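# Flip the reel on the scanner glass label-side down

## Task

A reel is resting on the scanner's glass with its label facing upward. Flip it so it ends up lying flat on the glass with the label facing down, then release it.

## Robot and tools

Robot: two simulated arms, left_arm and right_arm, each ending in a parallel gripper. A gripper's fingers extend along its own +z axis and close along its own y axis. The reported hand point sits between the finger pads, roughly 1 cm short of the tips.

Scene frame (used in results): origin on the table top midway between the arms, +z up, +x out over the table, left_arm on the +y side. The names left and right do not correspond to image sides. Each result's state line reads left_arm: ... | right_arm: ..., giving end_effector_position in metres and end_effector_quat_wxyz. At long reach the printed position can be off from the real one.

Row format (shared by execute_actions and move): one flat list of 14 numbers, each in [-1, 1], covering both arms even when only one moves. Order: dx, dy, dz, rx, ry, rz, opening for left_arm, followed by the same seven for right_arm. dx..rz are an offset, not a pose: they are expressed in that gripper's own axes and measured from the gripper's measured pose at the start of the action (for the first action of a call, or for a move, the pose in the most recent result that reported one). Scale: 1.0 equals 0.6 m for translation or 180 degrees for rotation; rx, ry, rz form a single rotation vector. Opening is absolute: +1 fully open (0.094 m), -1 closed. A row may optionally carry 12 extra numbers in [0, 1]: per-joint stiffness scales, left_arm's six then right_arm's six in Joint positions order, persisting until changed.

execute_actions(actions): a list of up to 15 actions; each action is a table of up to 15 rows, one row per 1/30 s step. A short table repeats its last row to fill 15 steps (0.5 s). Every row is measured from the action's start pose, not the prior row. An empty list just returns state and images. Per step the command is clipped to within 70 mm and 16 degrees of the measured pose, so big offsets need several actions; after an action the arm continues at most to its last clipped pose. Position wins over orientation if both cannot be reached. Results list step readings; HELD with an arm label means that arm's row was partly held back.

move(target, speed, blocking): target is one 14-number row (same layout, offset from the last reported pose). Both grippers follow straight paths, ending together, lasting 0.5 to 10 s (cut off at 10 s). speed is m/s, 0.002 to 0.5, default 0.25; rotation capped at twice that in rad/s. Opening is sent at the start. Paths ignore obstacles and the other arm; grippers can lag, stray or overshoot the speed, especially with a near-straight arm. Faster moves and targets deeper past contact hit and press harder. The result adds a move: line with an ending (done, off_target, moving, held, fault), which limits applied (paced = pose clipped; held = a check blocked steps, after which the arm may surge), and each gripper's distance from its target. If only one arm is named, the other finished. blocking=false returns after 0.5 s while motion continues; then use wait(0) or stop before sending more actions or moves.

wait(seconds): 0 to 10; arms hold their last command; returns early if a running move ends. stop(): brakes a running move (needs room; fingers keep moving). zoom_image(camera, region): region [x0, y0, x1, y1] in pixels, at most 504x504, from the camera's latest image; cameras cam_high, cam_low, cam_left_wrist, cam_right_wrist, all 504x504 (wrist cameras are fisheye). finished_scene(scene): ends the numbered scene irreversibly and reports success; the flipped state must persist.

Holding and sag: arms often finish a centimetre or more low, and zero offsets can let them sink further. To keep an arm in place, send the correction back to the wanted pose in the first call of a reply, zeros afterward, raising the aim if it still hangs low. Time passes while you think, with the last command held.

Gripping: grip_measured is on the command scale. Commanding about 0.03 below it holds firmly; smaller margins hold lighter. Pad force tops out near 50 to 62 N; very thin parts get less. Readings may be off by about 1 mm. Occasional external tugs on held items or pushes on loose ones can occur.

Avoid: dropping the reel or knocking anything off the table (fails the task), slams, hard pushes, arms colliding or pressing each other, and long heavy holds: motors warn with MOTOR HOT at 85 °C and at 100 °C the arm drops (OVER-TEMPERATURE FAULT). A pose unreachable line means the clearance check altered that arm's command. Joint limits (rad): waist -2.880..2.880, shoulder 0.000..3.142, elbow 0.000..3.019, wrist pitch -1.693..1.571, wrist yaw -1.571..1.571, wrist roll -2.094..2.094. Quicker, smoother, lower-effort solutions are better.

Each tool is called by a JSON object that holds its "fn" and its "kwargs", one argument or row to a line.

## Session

{"fn": "execute_actions", "kwargs": {
  "actions": []
}}

Scene clock: 0.00 s.
left_arm: end_effector_position=(+0.3579, +0.6091, +0.2627) grip_measured=+1.000 end_effector_quat_wxyz=(+0.439, -0.243, +0.858, -0.106) | right_arm: end_effector_position=(+0.4789, -0.2521, +0.2832) grip_measured=+1.000 end_effector_quat_wxyz=(+0.573, +0.422, +0.490, +0.504)
Joint positions: left_arm=[ 0.89   1.267  1.02  -0.578  0.633  0.056  0.094] | right_arm=[-0.125  1.189  0.425  0.928  0.031  1.428  0.094]
Joint velocities: left_arm=[-0.015  0.005  0.012  0.012  0.022 -0.007  0.   ] | right_arm=[ 0.005 -0.005  0.002 -0.012 -0.051 -0.051  0.   ]
Hand target (left_arm): +0.363, +0.615, +0.281; +0.454, -0.235, +0.854, -0.097
Hand target (right_arm): +0.483, -0.252, +0.300; +0.581, +0.413, +0.479, +0.512
Joint stiffness scale: left_arm=[1. 1. 1. 1. 1. 1.] | right_arm=[1. 1. 1. 1. 1. 1.]

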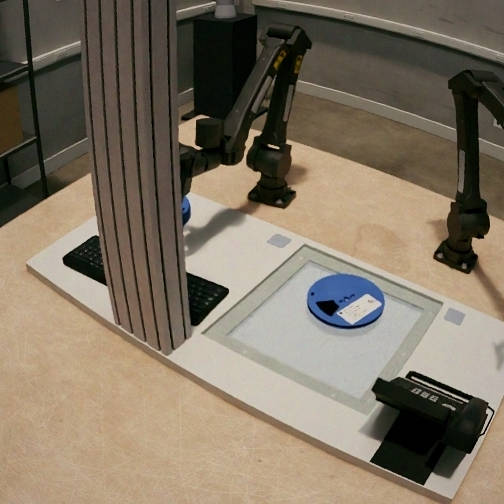

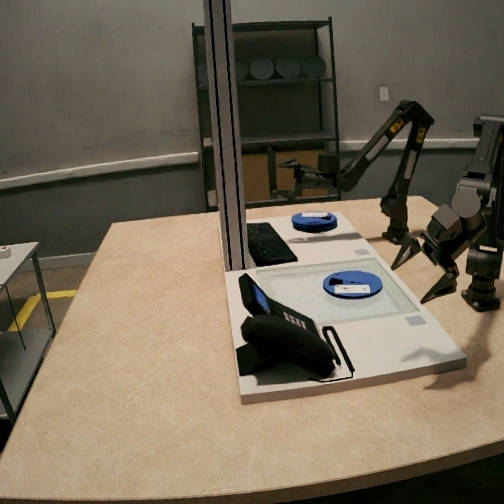

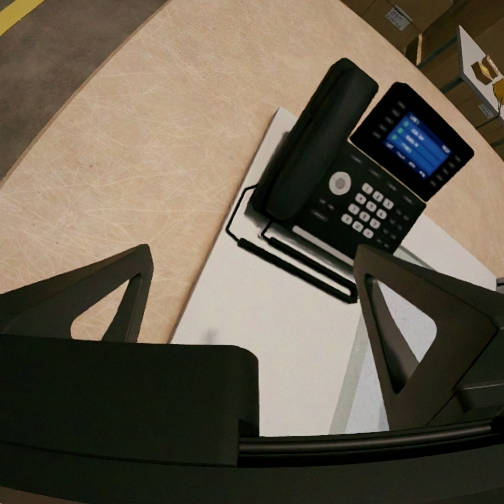

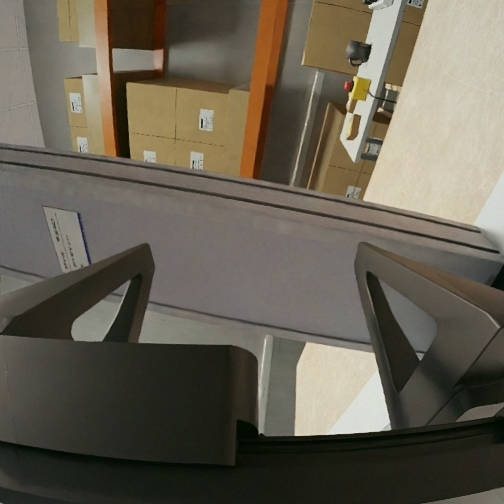

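{"fn": "move", "kwargs": {
  "target": [0.477,-0.657,0.237,-0.071,0.293,0.162,1,0,0,0,0,0,0,1]
}}

Scene clock: 3.80 s.
left_arm: end_effector_position=(+0.4389, +0.1258, +0.1100) grip_measured=+1.000 end_effector_quat_wxyz=(-0.023, +0.007, +1.000, -0.000) | right_arm: end_effector_position=(+0.4789, -0.2521, +0.2832) grip_measured=+1.000 end_effector_quat_wxyz=(+0.573, +0.422, +0.490, +0.504)
Joint positions: left_arm=[-0.327  1.764  1.406 -1.256  0.016 -0.339  0.094] | right_arm=[-0.125  1.189  0.425  0.928  0.031  1.428  0.094]
Joint velocities: left_arm=[-0.005  0.034 -0.002 -0.012 -0.081 -0.081  0.   ] | right_arm=[-0.005 -0.015 -0.007 -0.002 -0.066 -0.037  0.   ]
Hand target (left_arm): +0.457, +0.122, +0.133; +0.002, -0.004, +1.000, -0.010
Hand target (right_arm): +0.479, -0.252, +0.283; +0.573, +0.422, +0.490, +0.504
Off the commanded pose (left_arm): 0.031 m, 3 deg.
Off the commanded pose (right_arm): 0.000 m, 0 deg.
Joint stiffness scale: left_arm=[1. 1. 1. 1. 1. 1.] | right_arm=[1. 1. 1. 1. 1. 1.]
move: off_target (left_arm)

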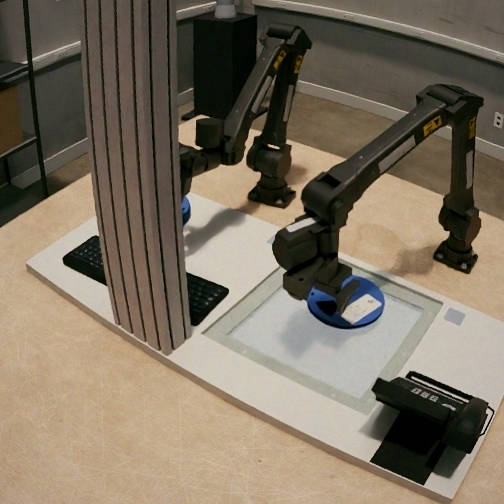

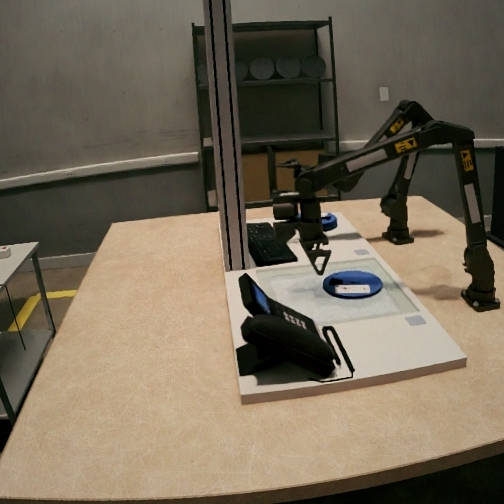

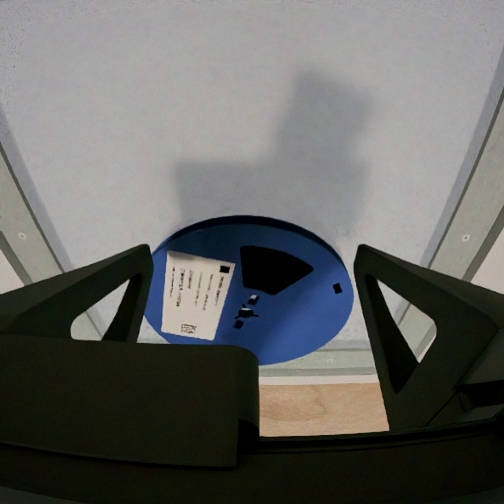

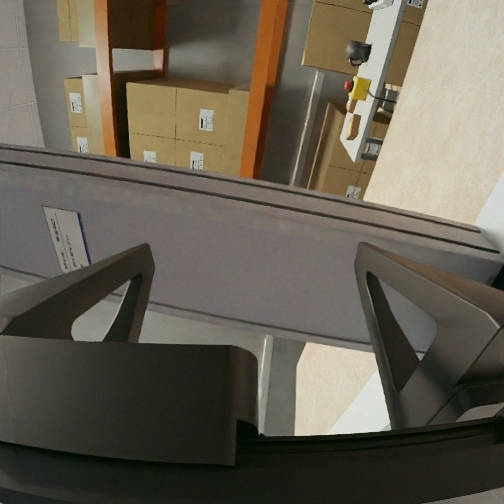

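{"fn": "move", "kwargs": {
  "target": [-0.02,0,0.105,0,0,0,1,0,0,0,0,0,0,1],
  "speed": 0.06
}}

{"fn": "move", "kwargs": {
  "target": [0.21,0,0.008,0,0,0,1,0,0,0,0,0,0,1],
  "speed": 0.07
}}

Scene clock: 5.77 s.
left_arm: end_effector_position=(+0.4461, +0.1232, +0.0490) grip_measured=+1.000 end_effector_quat_wxyz=(-0.024, +0.007, +1.000, +0.000) | right_arm: end_effector_position=(+0.4789, -0.2521, +0.2832) grip_measured=+1.000 end_effector_quat_wxyz=(+0.573, +0.422, +0.490, +0.504)
Joint positions: left_arm=[-0.327  1.849  1.354 -1.121  0.016 -0.34   0.094] | right_arm=[-0.125  1.189  0.425  0.928  0.031  1.428  0.094]
Joint velocities: left_arm=[ 0.005  0.005  0.002 -0.002 -0.007 -0.037  0.   ] | right_arm=[-0.024 -0.024  0.007  0.002 -0.007  0.066  0.   ]
Hand target (left_arm): +0.448, +0.126, +0.046; -0.023, +0.007, +1.000, -0.000
Hand target (right_arm): +0.479, -0.252, +0.283; +0.573, +0.422, +0.490, +0.504
Off the commanded pose (left_arm): 0.004 m, 0 deg.
Off the commanded pose (right_arm): 0.000 m, 0 deg.
Joint stiffness scale: left_arm=[1. 1. 1. 1. 1. 1.] | right_arm=[1. 1. 1. 1. 1. 1.]
move: done

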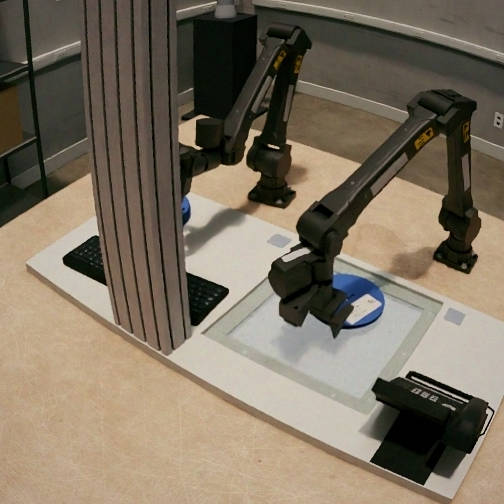

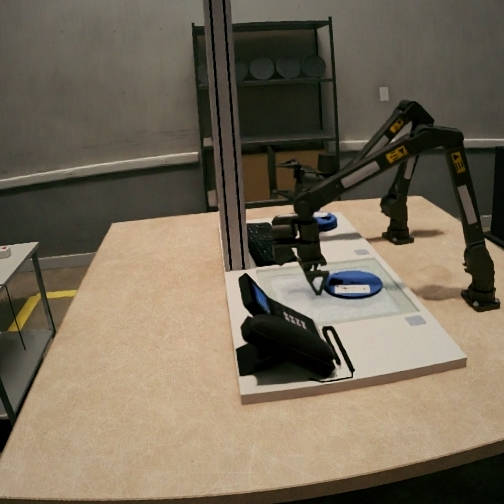

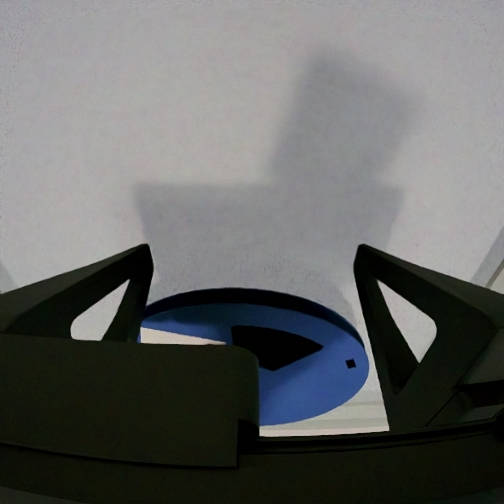

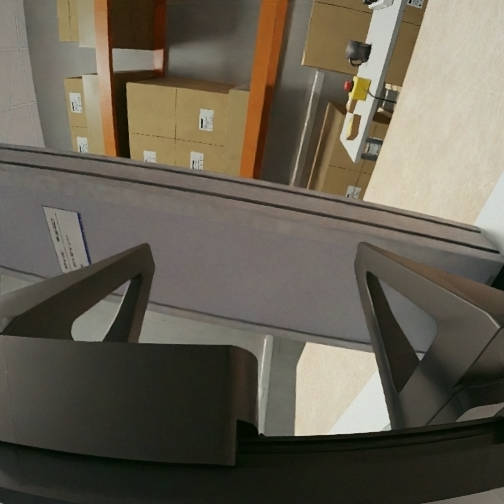

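Scene clock: 7.87 s.
left_arm: end_effector_position=(+0.3211, +0.1294, +0.0484) grip_measured=+1.000 end_effector_quat_wxyz=(-0.033, +0.011, +0.999, +0.004) | right_arm: end_effector_position=(+0.4789, -0.2521, +0.2832) grip_measured=+1.000 end_effector_quat_wxyz=(+0.573, +0.422, +0.490, +0.504)
Joint positions: left_arm=[-0.419  1.592  0.998 -1.039  0.02  -0.424  0.094] | right_arm=[-0.125  1.189  0.425  0.928  0.031  1.428  0.094]
Joint velocities: left_arm=[-0.005  0.015  0.012 -0.022  0.066  0.007  0.   ] | right_arm=[-0.005 -0.024 -0.002  0.007 -0.007  0.022  0.   ]
Hand target (left_arm): +0.320, +0.125, +0.052; -0.025, +0.007, +1.000, -0.001
Hand target (right_arm): +0.479, -0.252, +0.283; +0.573, +0.422, +0.490, +0.504
Off the commanded pose (left_arm): 0.005 m, 1 deg.
Off the commanded pose (right_arm): 0.000 m, 0 deg.
Joint stiffness scale: left_arm=[1. 1. 1. 1. 1. 1.] | right_arm=[1. 1. 1. 1. 1. 1.]
move: done

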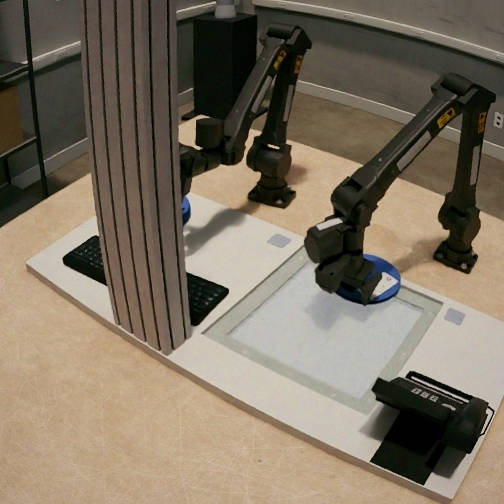

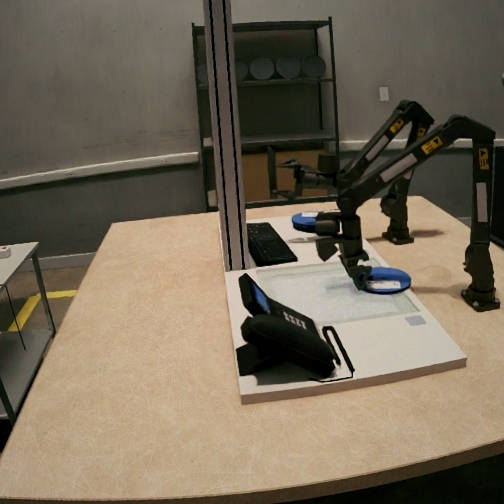

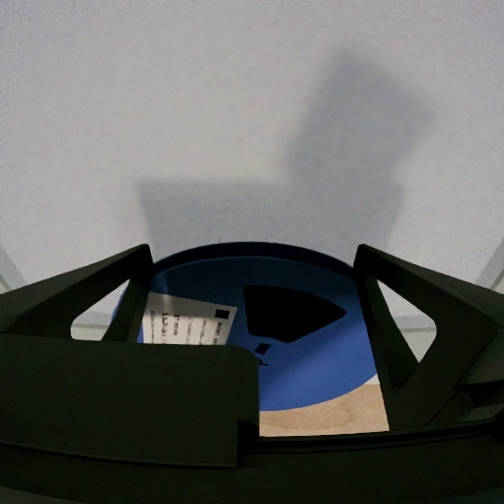

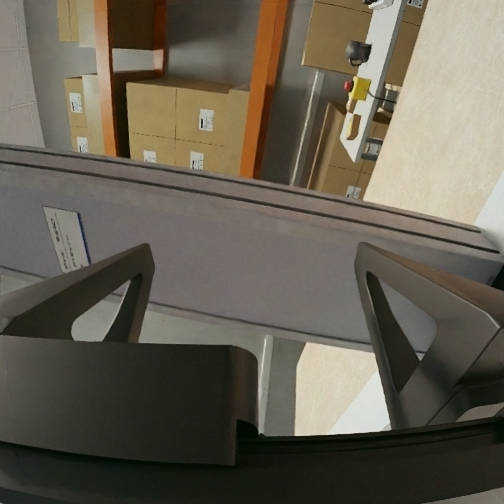

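{"fn": "move", "kwargs": {
  "target": [0.03,0,0,0,0,0,1,0,0,0,0,0,0,1],
  "speed": 0.05
}}

{"fn": "move", "kwargs": {
  "target": [-0.05,0,-0.3,0,0,0,1,0,0,0,0,0,0,1]
}}

{"fn": "move", "kwargs": {
  "target": [0,0.6,-0.1,0,0,0,1,0.57,-0.035,-0.64,0.113,0.184,0.034,-0.1]
}}

Scene clock: 10.23 s.
left_arm: end_effector_position=(+0.3056, +0.1334, +0.0461) grip_measured=+1.000 end_effector_quat_wxyz=(-0.039, +0.014, +0.999, +0.007) | right_arm: end_effector_position=(+0.4789, -0.2521, +0.2832) grip_measured=+1.000 end_effector_quat_wxyz=(+0.573, +0.422, +0.490, +0.504)
Joint positions: left_arm=[-0.427  1.567  0.959 -1.039  0.021 -0.426  0.094] | right_arm=[-0.125  1.189  0.425  0.928  0.031  1.428  0.094]
Joint velocities: left_arm=[ 0.005  0.015  0.012 -0.007 -0.022  0.022  0.   ] | right_arm=[ 0.005 -0.005 -0.007  0.017  0.007 -0.051  0.   ]
Hand target (left_arm): +0.303, +0.130, +0.050; -0.033, +0.011, +0.999, +0.004
Hand target (right_arm): +0.479, -0.252, +0.283; +0.573, +0.422, +0.490, +0.504
Off the commanded pose (left_arm): 0.006 m, 1 deg.
Off the commanded pose (right_arm): 0.000 m, 0 deg.
Joint stiffness scale: left_arm=[1. 1. 1. 1. 1. 1.] | right_arm=[1. 1. 1. 1. 1. 1.]
move: done

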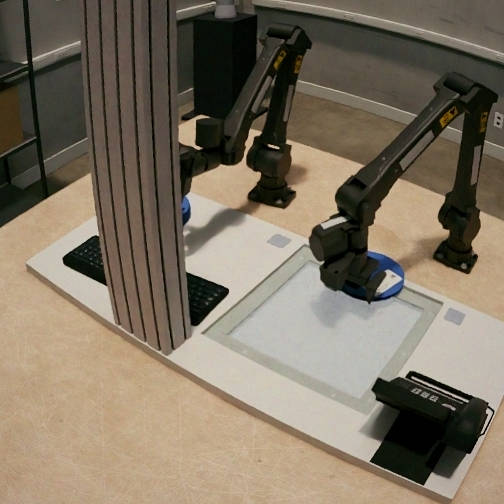

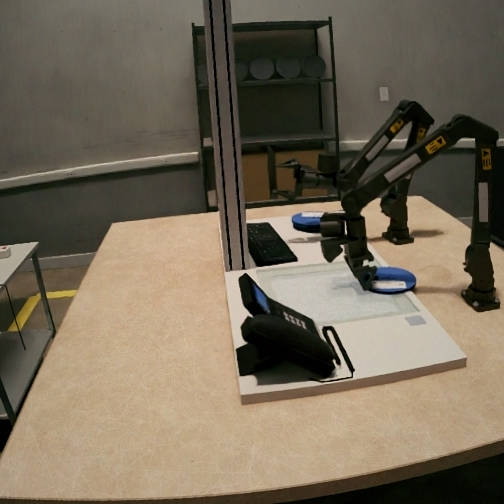

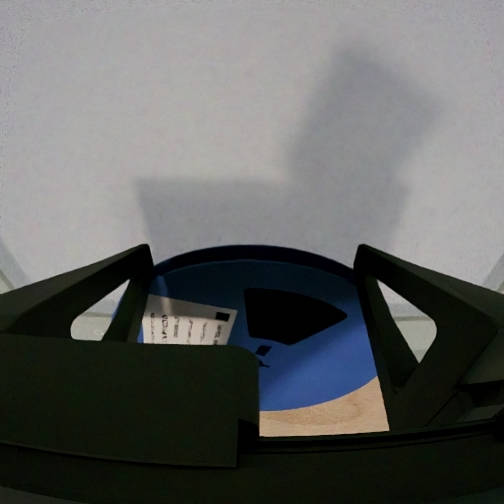

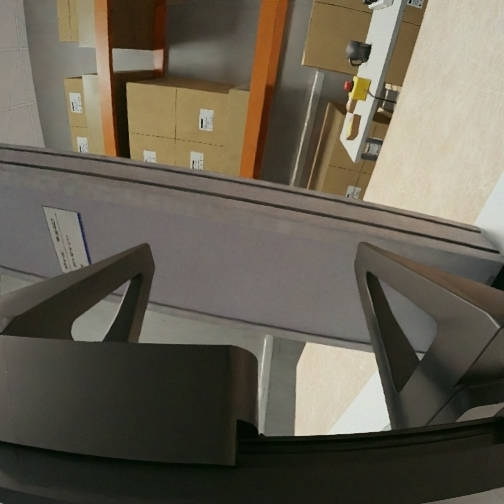

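Scene clock: 11.40 s.
left_arm: end_effector_position=(+0.3364, +0.1300, +0.2086) grip_measured=+1.000 end_effector_quat_wxyz=(-0.054, +0.010, +0.998, +0.013) | right_arm: end_effector_position=(+0.4789, -0.2521, +0.2832) grip_measured=+1.000 end_effector_quat_wxyz=(+0.573, +0.422, +0.490, +0.504)
Joint positions: left_arm=[-0.402  1.498  1.339 -1.522  0.019 -0.407  0.094] | right_arm=[-0.125  1.189  0.425  0.928  0.031  1.428  0.094]
Joint velocities: left_arm=[ 0.005 -0.015 -0.012 -0.017 -0.022 -0.051  0.   ] | right_arm=[-0.005  0.015 -0.002  0.002  0.081 -0.007  0.   ]
Hand target (left_arm): +0.349, +0.129, +0.224; -0.038, +0.013, +0.999, +0.007
Hand target (right_arm): +0.479, -0.252, +0.283; +0.573, +0.422, +0.490, +0.504
Off the commanded pose (left_arm): 0.020 m, 2 deg.
Off the commanded pose (right_arm): 0.000 m, 0 deg.
Joint stiffness scale: left_arm=[1. 1. 1. 1. 1. 1.] | right_arm=[1. 1. 1. 1. 1. 1.]
move: off_target (left_arm)

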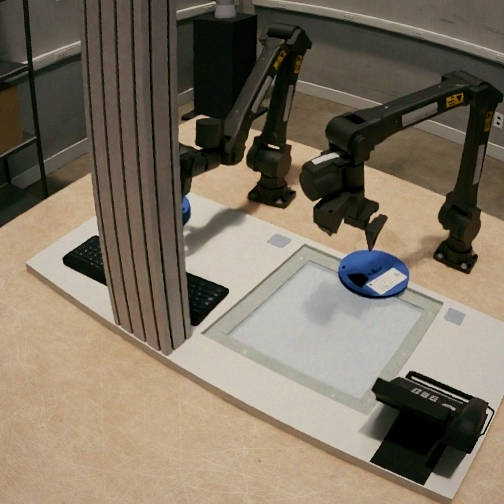

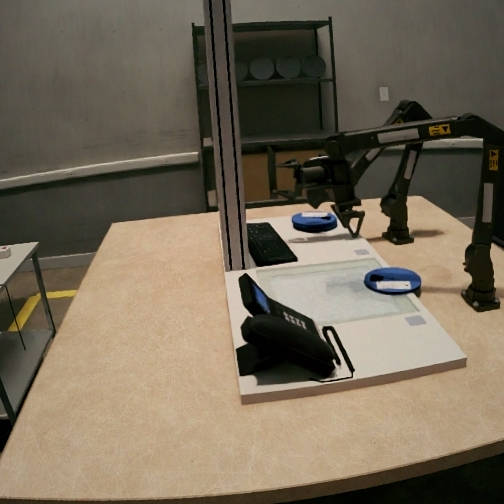

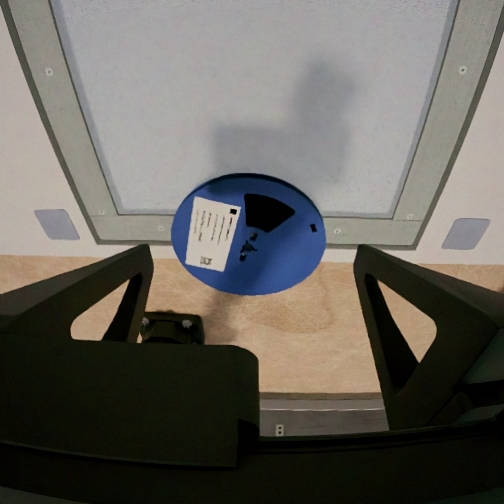

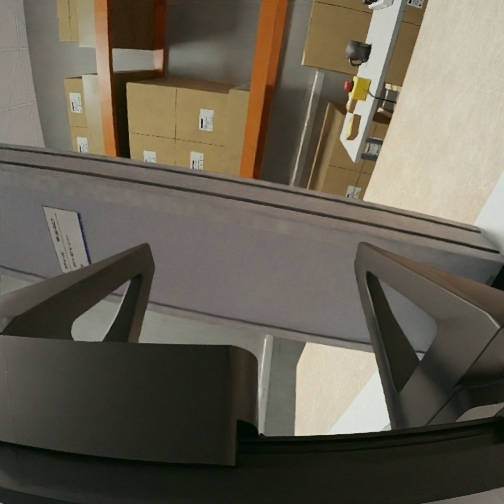

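Scene clock: 14.00 s.
left_arm: end_effector_position=(+0.3414, +0.4863, +0.2617) grip_measured=+1.000 end_effector_quat_wxyz=(-0.073, +0.001, +0.997, +0.014) | right_arm: end_effector_position=(+0.1115, +0.0631, +0.1397) grip_measured=-0.098 end_effector_quat_wxyz=(+0.304, +0.362, +0.704, +0.530)
Joint positions: left_arm=[ 0.441  1.512  1.493 -1.674 -0.084  0.411  0.094] | right_arm=[1.591 1.117 0.313 0.199 1.11  2.081 0.042]
Joint velocities: left_arm=[-0.005 -0.005  0.012 -0.012 -0.007  0.007  0.   ] | right_arm=[-0.015 -0.005 -0.007  0.012 -0.022 -0.007  0.001]
Hand target (left_arm): +0.353, +0.491, +0.281; -0.052, +0.010, +0.998, +0.022
Hand target (right_arm): +0.108, +0.077, +0.158; +0.286, +0.378, +0.687, +0.550
Off the commanded pose (left_arm): 0.018 m, 2 deg.
Off the commanded pose (right_arm): 0.022 m, 3 deg.
Joint stiffness scale: left_arm=[1. 1. 1. 1. 1. 1.] | right_arm=[1. 1. 1. 1. 1. 1.]
joint sent to its limit (right arm) — the command would take joint 6 (wrist roll) past its upper limit, so that joint was sent only as far as its limit.
move: off_target (left_arm, right_arm)

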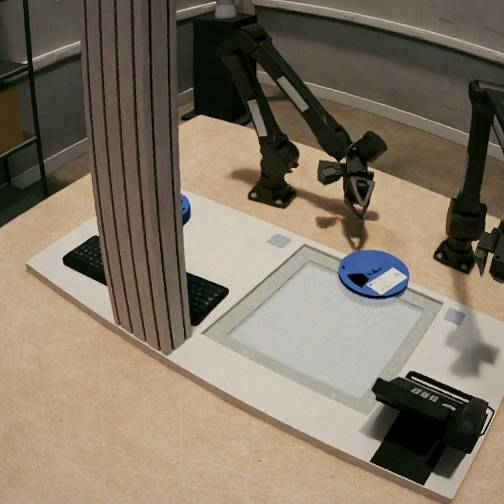

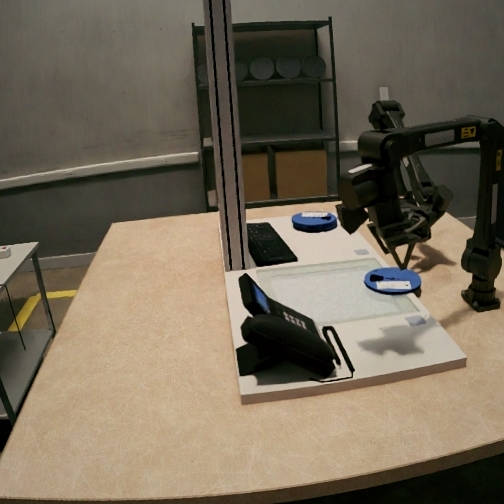

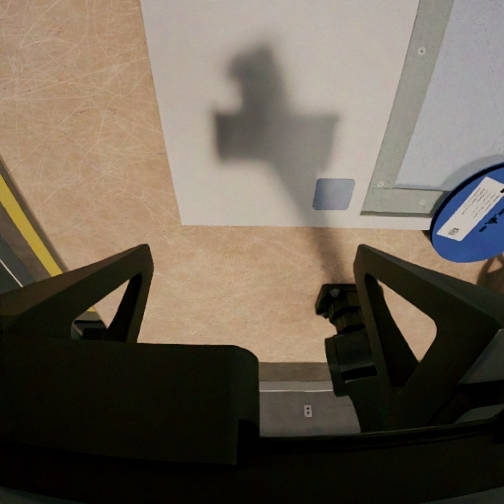

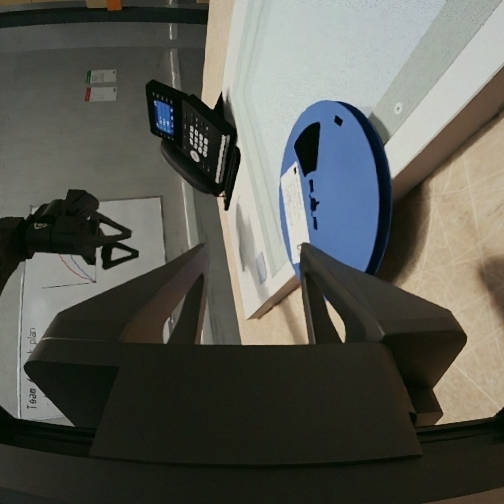

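{"fn": "move", "kwargs": {
  "target": [0,0,0,0,0,0,1,0.04,-0.135,0.035,0,0,0,-0.1],
  "speed": 0.1
}}

{"fn": "move", "kwargs": {
  "target": [0,0,0,0,0,0,1,0,0.005,0.1,0,0,0,-0.1],
  "speed": 0.05
}}

Scene clock: 16.20 s.
left_arm: end_effector_position=(+0.3414, +0.4863, +0.2617) grip_measured=+1.000 end_effector_quat_wxyz=(-0.073, +0.002, +0.997, +0.014) | right_arm: end_effector_position=(+0.1053, +0.0744, +0.0505) grip_measured=-0.098 end_effector_quat_wxyz=(+0.315, +0.352, +0.711, +0.521)
Joint positions: left_arm=[ 0.441  1.512  1.493 -1.674 -0.084  0.414  0.094] | right_arm=[1.607 1.587 0.285 0.656 1.126 2.084 0.042]
Joint velocities: left_arm=[-0.005 -0.005 -0.007  0.007  0.037 -0.051  0.   ] | right_arm=[ 0.005 -0.005 -0.012  0.032 -0.022 -0.007  0.   ]
Hand target (left_arm): +0.341, +0.486, +0.262; -0.073, +0.001, +0.997, +0.014
Hand target (right_arm): +0.101, +0.078, +0.055; +0.304, +0.358, +0.704, +0.533
Off the commanded pose (left_arm): 0.000 m, 0 deg.
Off the commanded pose (right_arm): 0.009 m, 2 deg.
Joint stiffness scale: left_arm=[1. 1. 1. 1. 1. 1.] | right_arm=[1. 1. 1. 1. 1. 1.]
joint sent to its limit (right arm) — the command would take joint 6 (wrist roll) past its upper limit, so that joint was sent only as far as its limit.
move: done

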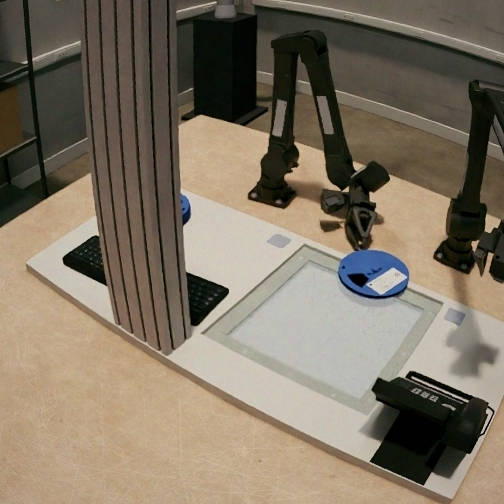

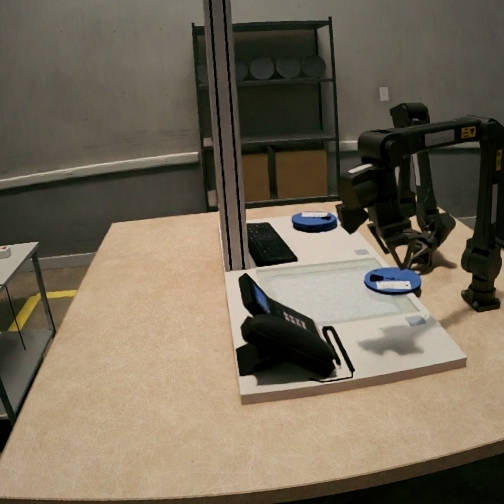

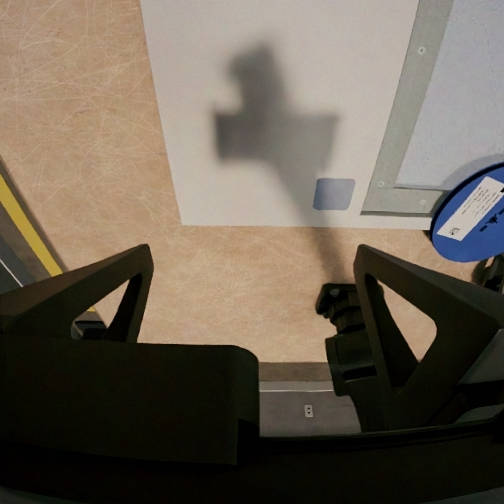

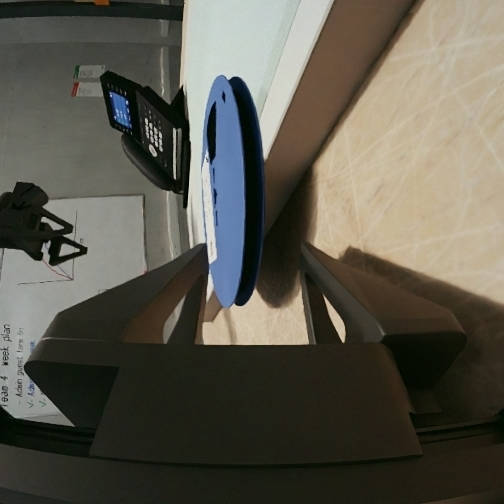

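Scene clock: 17.70 s.
left_arm: end_effector_position=(+0.3414, +0.4863, +0.2617) grip_measured=+1.000 end_effector_quat_wxyz=(-0.073, +0.002, +0.997, +0.014) | right_arm: end_effector_position=(+0.1506, +0.1001, +0.0380) grip_measured=-0.098 end_effector_quat_wxyz=(+0.312, +0.353, +0.712, +0.521)
Joint positions: left_arm=[ 0.441  1.512  1.493 -1.674 -0.084  0.414  0.094] | right_arm=[1.425 1.726 0.322 0.925 0.967 1.897 0.042]
Joint velocities: left_arm=[-0.005 -0.005 -0.007 -0.007 -0.037  0.051  0.   ] | right_arm=[-0.005 -0.015 -0.007  0.032 -0.007 -0.154 -0.001]
Hand target (left_arm): +0.341, +0.486, +0.262; -0.073, +0.002, +0.997, +0.014
Hand target (right_arm): +0.155, +0.106, +0.038; +0.317, +0.351, +0.711, +0.521
Off the commanded pose (left_arm): 0.000 m, 0 deg.
Off the commanded pose (right_arm): 0.007 m, 0 deg.
Joint stiffness scale: left_arm=[1. 1. 1. 1. 1. 1.] | right_arm=[1. 1. 1. 1. 1. 1.]
move: done

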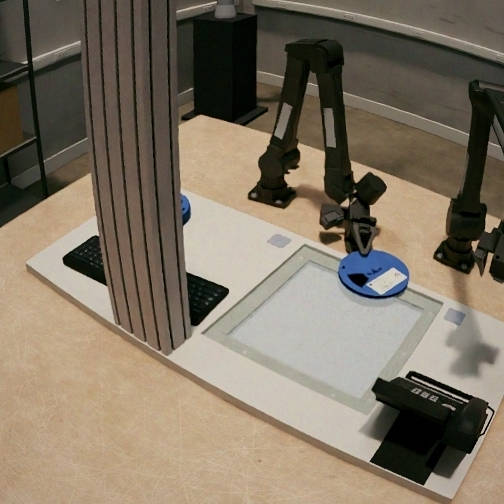

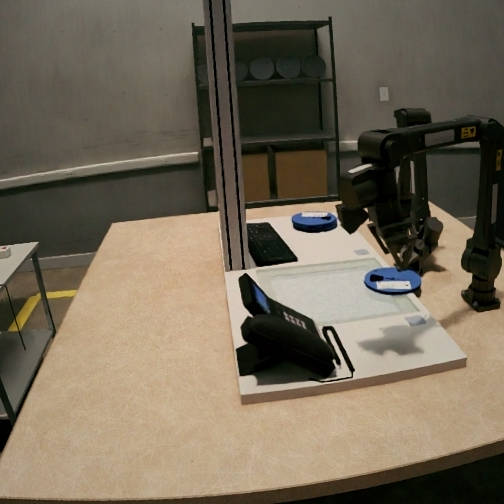

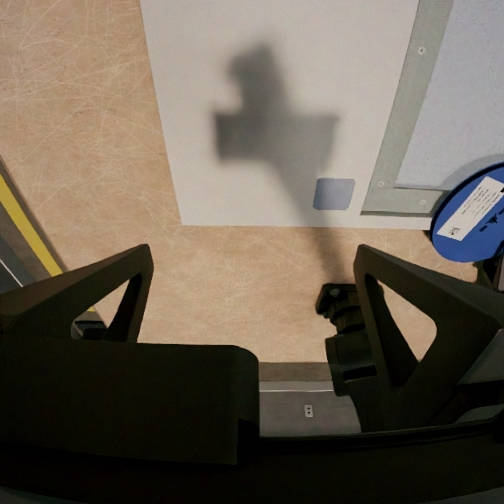

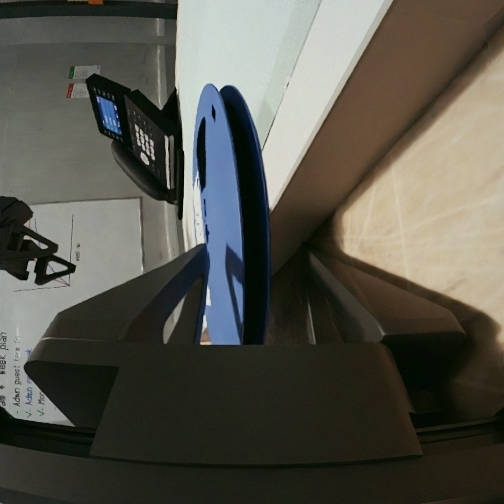

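{"fn": "move", "kwargs": {
  "target": [0,0,0,0,0,0,1,0.045,0.03,0.035,0,0,0,-0.1],
  "speed": 0.04
}}

{"fn": "move", "kwargs": {
  "target": [0,0,0,0,0,0,1,0,0.01,0,-0.02,0,0,-0.82],
  "speed": 0.05
}}

{"fn": "move", "kwargs": {
  "target": [0,0,0,0,0,0,1,-0.05,0.3,0.12,-0.06,0,0,-0.82],
  "speed": 0.1
}}

Scene clock: 19.87 s.
left_arm: end_effector_position=(+0.3414, +0.4863, +0.2617) grip_measured=+1.000 end_effector_quat_wxyz=(-0.073, +0.002, +0.997, +0.014) | right_arm: end_effector_position=(+0.1508, +0.1293, +0.0427) grip_measured=-0.098 end_effector_quat_wxyz=(+0.310, +0.351, +0.715, +0.519)
Joint positions: left_arm=[ 0.441  1.512  1.493 -1.674 -0.084  0.414  0.094] | right_arm=[1.42  1.726 0.399 0.843 0.955 1.895 0.042]
Joint velocities: left_arm=[-0.005 -0.005  0.002  0.017  0.11  -0.007  0.   ] | right_arm=[-0.005 -0.005  0.007  0.027  0.037  0.007 -0.   ]
Hand target (left_arm): +0.341, +0.486, +0.262; -0.073, +0.002, +0.997, +0.014
Hand target (right_arm): +0.156, +0.137, +0.048; +0.312, +0.353, +0.711, +0.522
Off the commanded pose (left_arm): 0.000 m, 0 deg.
Off the commanded pose (right_arm): 0.011 m, 1 deg.
Joint stiffness scale: left_arm=[1. 1. 1. 1. 1. 1.] | right_arm=[1. 1. 1. 1. 1. 1.]
move: off_target (right_arm)

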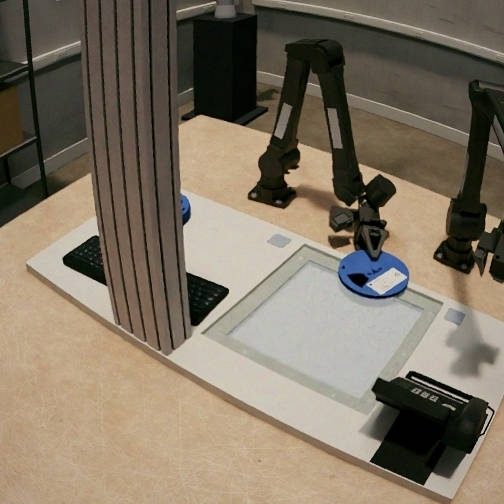

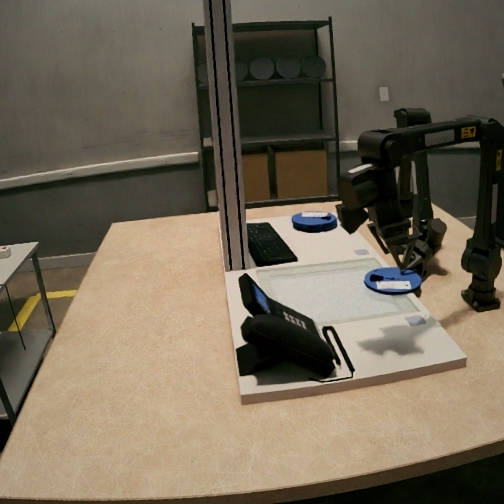

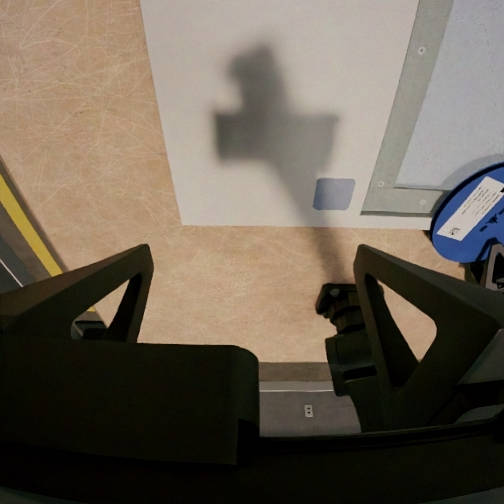

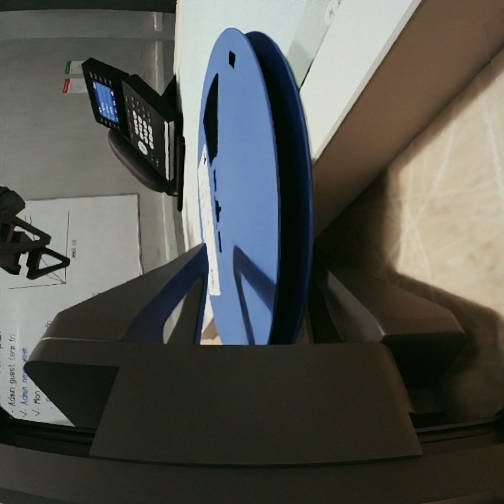

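Scene clock: 20.73 s.
left_arm: end_effector_position=(+0.3414, +0.4863, +0.2617) grip_measured=+1.000 end_effector_quat_wxyz=(-0.073, +0.002, +0.997, +0.014) | right_arm: end_effector_position=(+0.1524, +0.1385, +0.0677) grip_measured=-0.780 end_effector_quat_wxyz=(+0.304, +0.362, +0.676, +0.565)
Joint positions: left_arm=[ 0.441  1.512  1.493 -1.674 -0.084  0.414  0.094] | right_arm=[1.422 1.737 0.402 1.014 0.979 1.838 0.01 ]
Joint velocities: left_arm=[ 0.005  0.005  0.012 -0.032 -0.037 -0.022  0.   ] | right_arm=[-0.005 -0.005 -0.022  0.022  0.095 -0.095  0.001]
Hand target (left_arm): +0.341, +0.486, +0.262; -0.073, +0.002, +0.997, +0.014
Hand target (right_arm): +0.152, +0.130, +0.049; +0.320, +0.342, +0.699, +0.541
Off the commanded pose (left_arm): 0.000 m, 0 deg.
Off the commanded pose (right_arm): 0.021 m, 5 deg.
Joint stiffness scale: left_arm=[1. 1. 1. 1. 1. 1.] | right_arm=[1. 1. 1. 1. 1. 1.]
move: off_target (right_arm)

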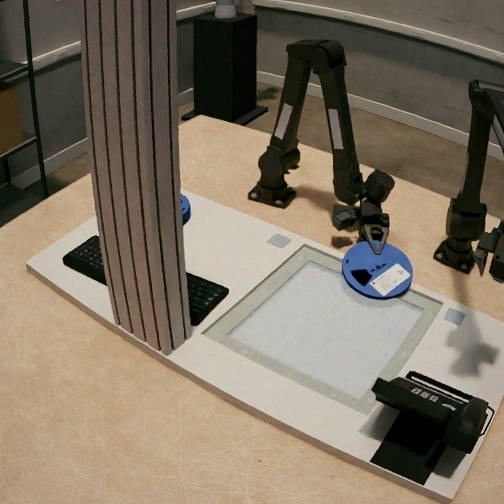

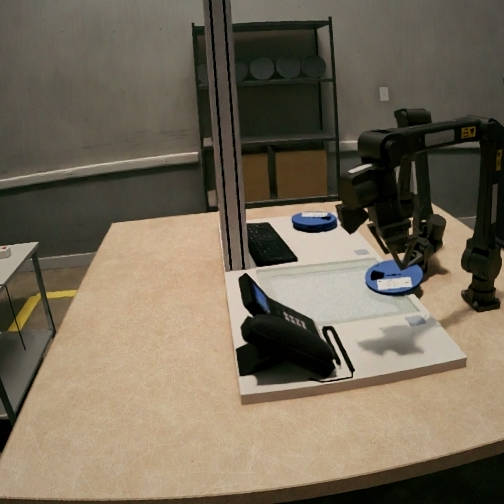

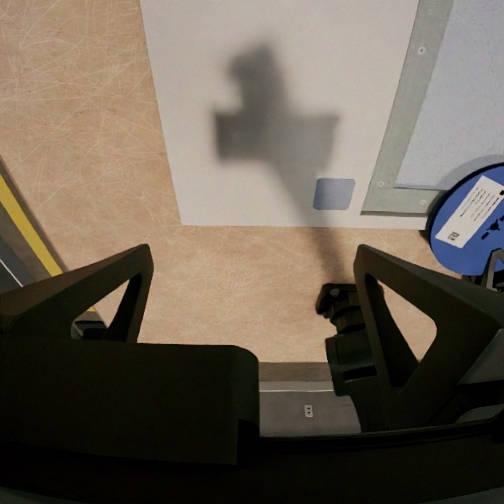

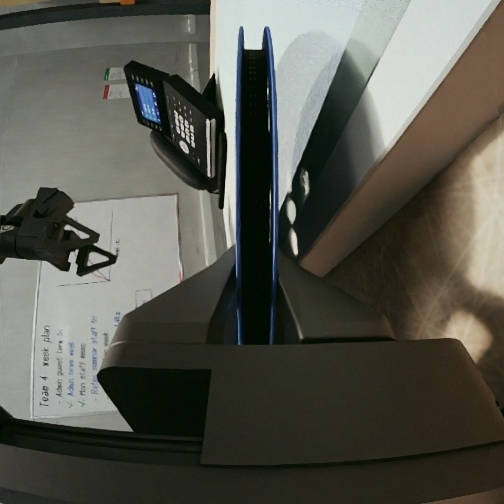

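Scene clock: 23.07 s.
left_arm: end_effector_position=(+0.3414, +0.4863, +0.2617) grip_measured=+1.000 end_effector_quat_wxyz=(-0.073, +0.002, +0.997, +0.014) | right_arm: end_effector_position=(+0.2449, +0.1618, +0.2008) grip_measured=-0.786 end_effector_quat_wxyz=(+0.337, +0.327, +0.642, +0.607)
Joint positions: left_arm=[ 0.441  1.512  1.493 -1.674 -0.084  0.414  0.094] | right_arm=[1.151 1.433 0.513 0.87  0.725 1.568 0.01 ]
Joint velocities: left_arm=[ 0.005  0.005 -0.012 -0.007  0.007  0.037  0.   ] | right_arm=[ 0.005 -0.015  0.002 -0.002 -0.066  0.081 -0.001]
Hand target (left_arm): +0.341, +0.486, +0.262; -0.073, +0.002, +0.997, +0.014
Hand target (right_arm): +0.253, +0.171, +0.233; +0.339, +0.329, +0.619, +0.627
Off the commanded pose (left_arm): 0.000 m, 0 deg.
Off the commanded pose (right_arm): 0.034 m, 3 deg.
Joint stiffness scale: left_arm=[1. 1. 1. 1. 1. 1.] | right_arm=[1. 1. 1. 1. 1. 1.]
move: off_target (right_arm)

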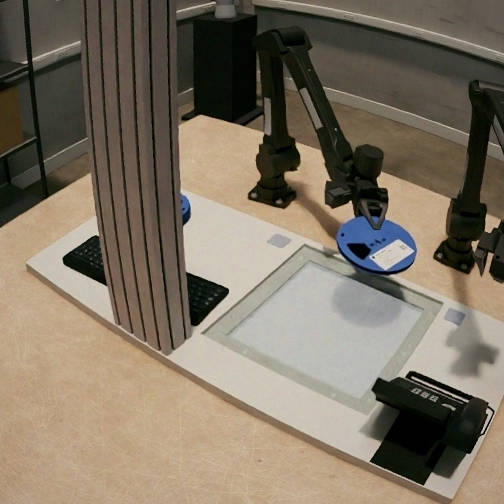

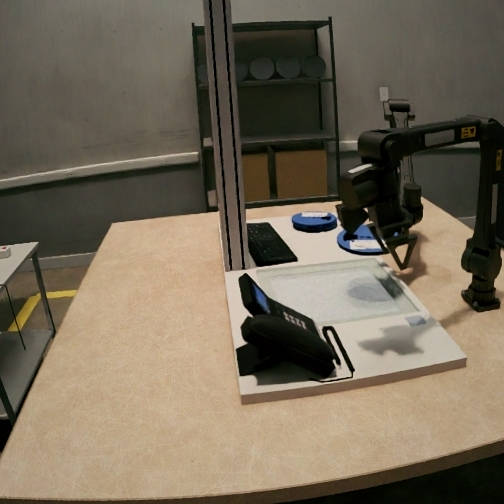

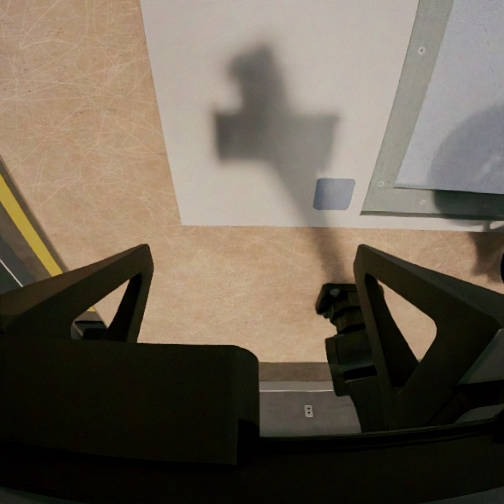

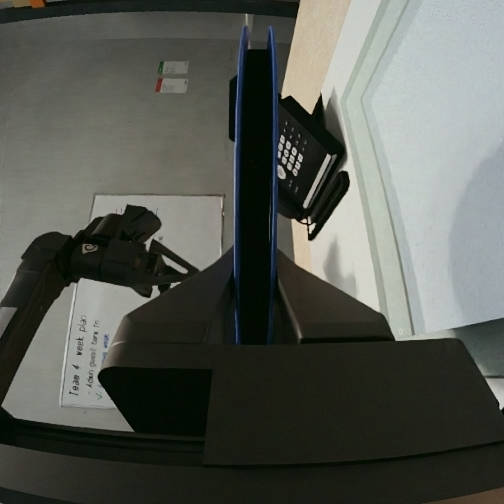

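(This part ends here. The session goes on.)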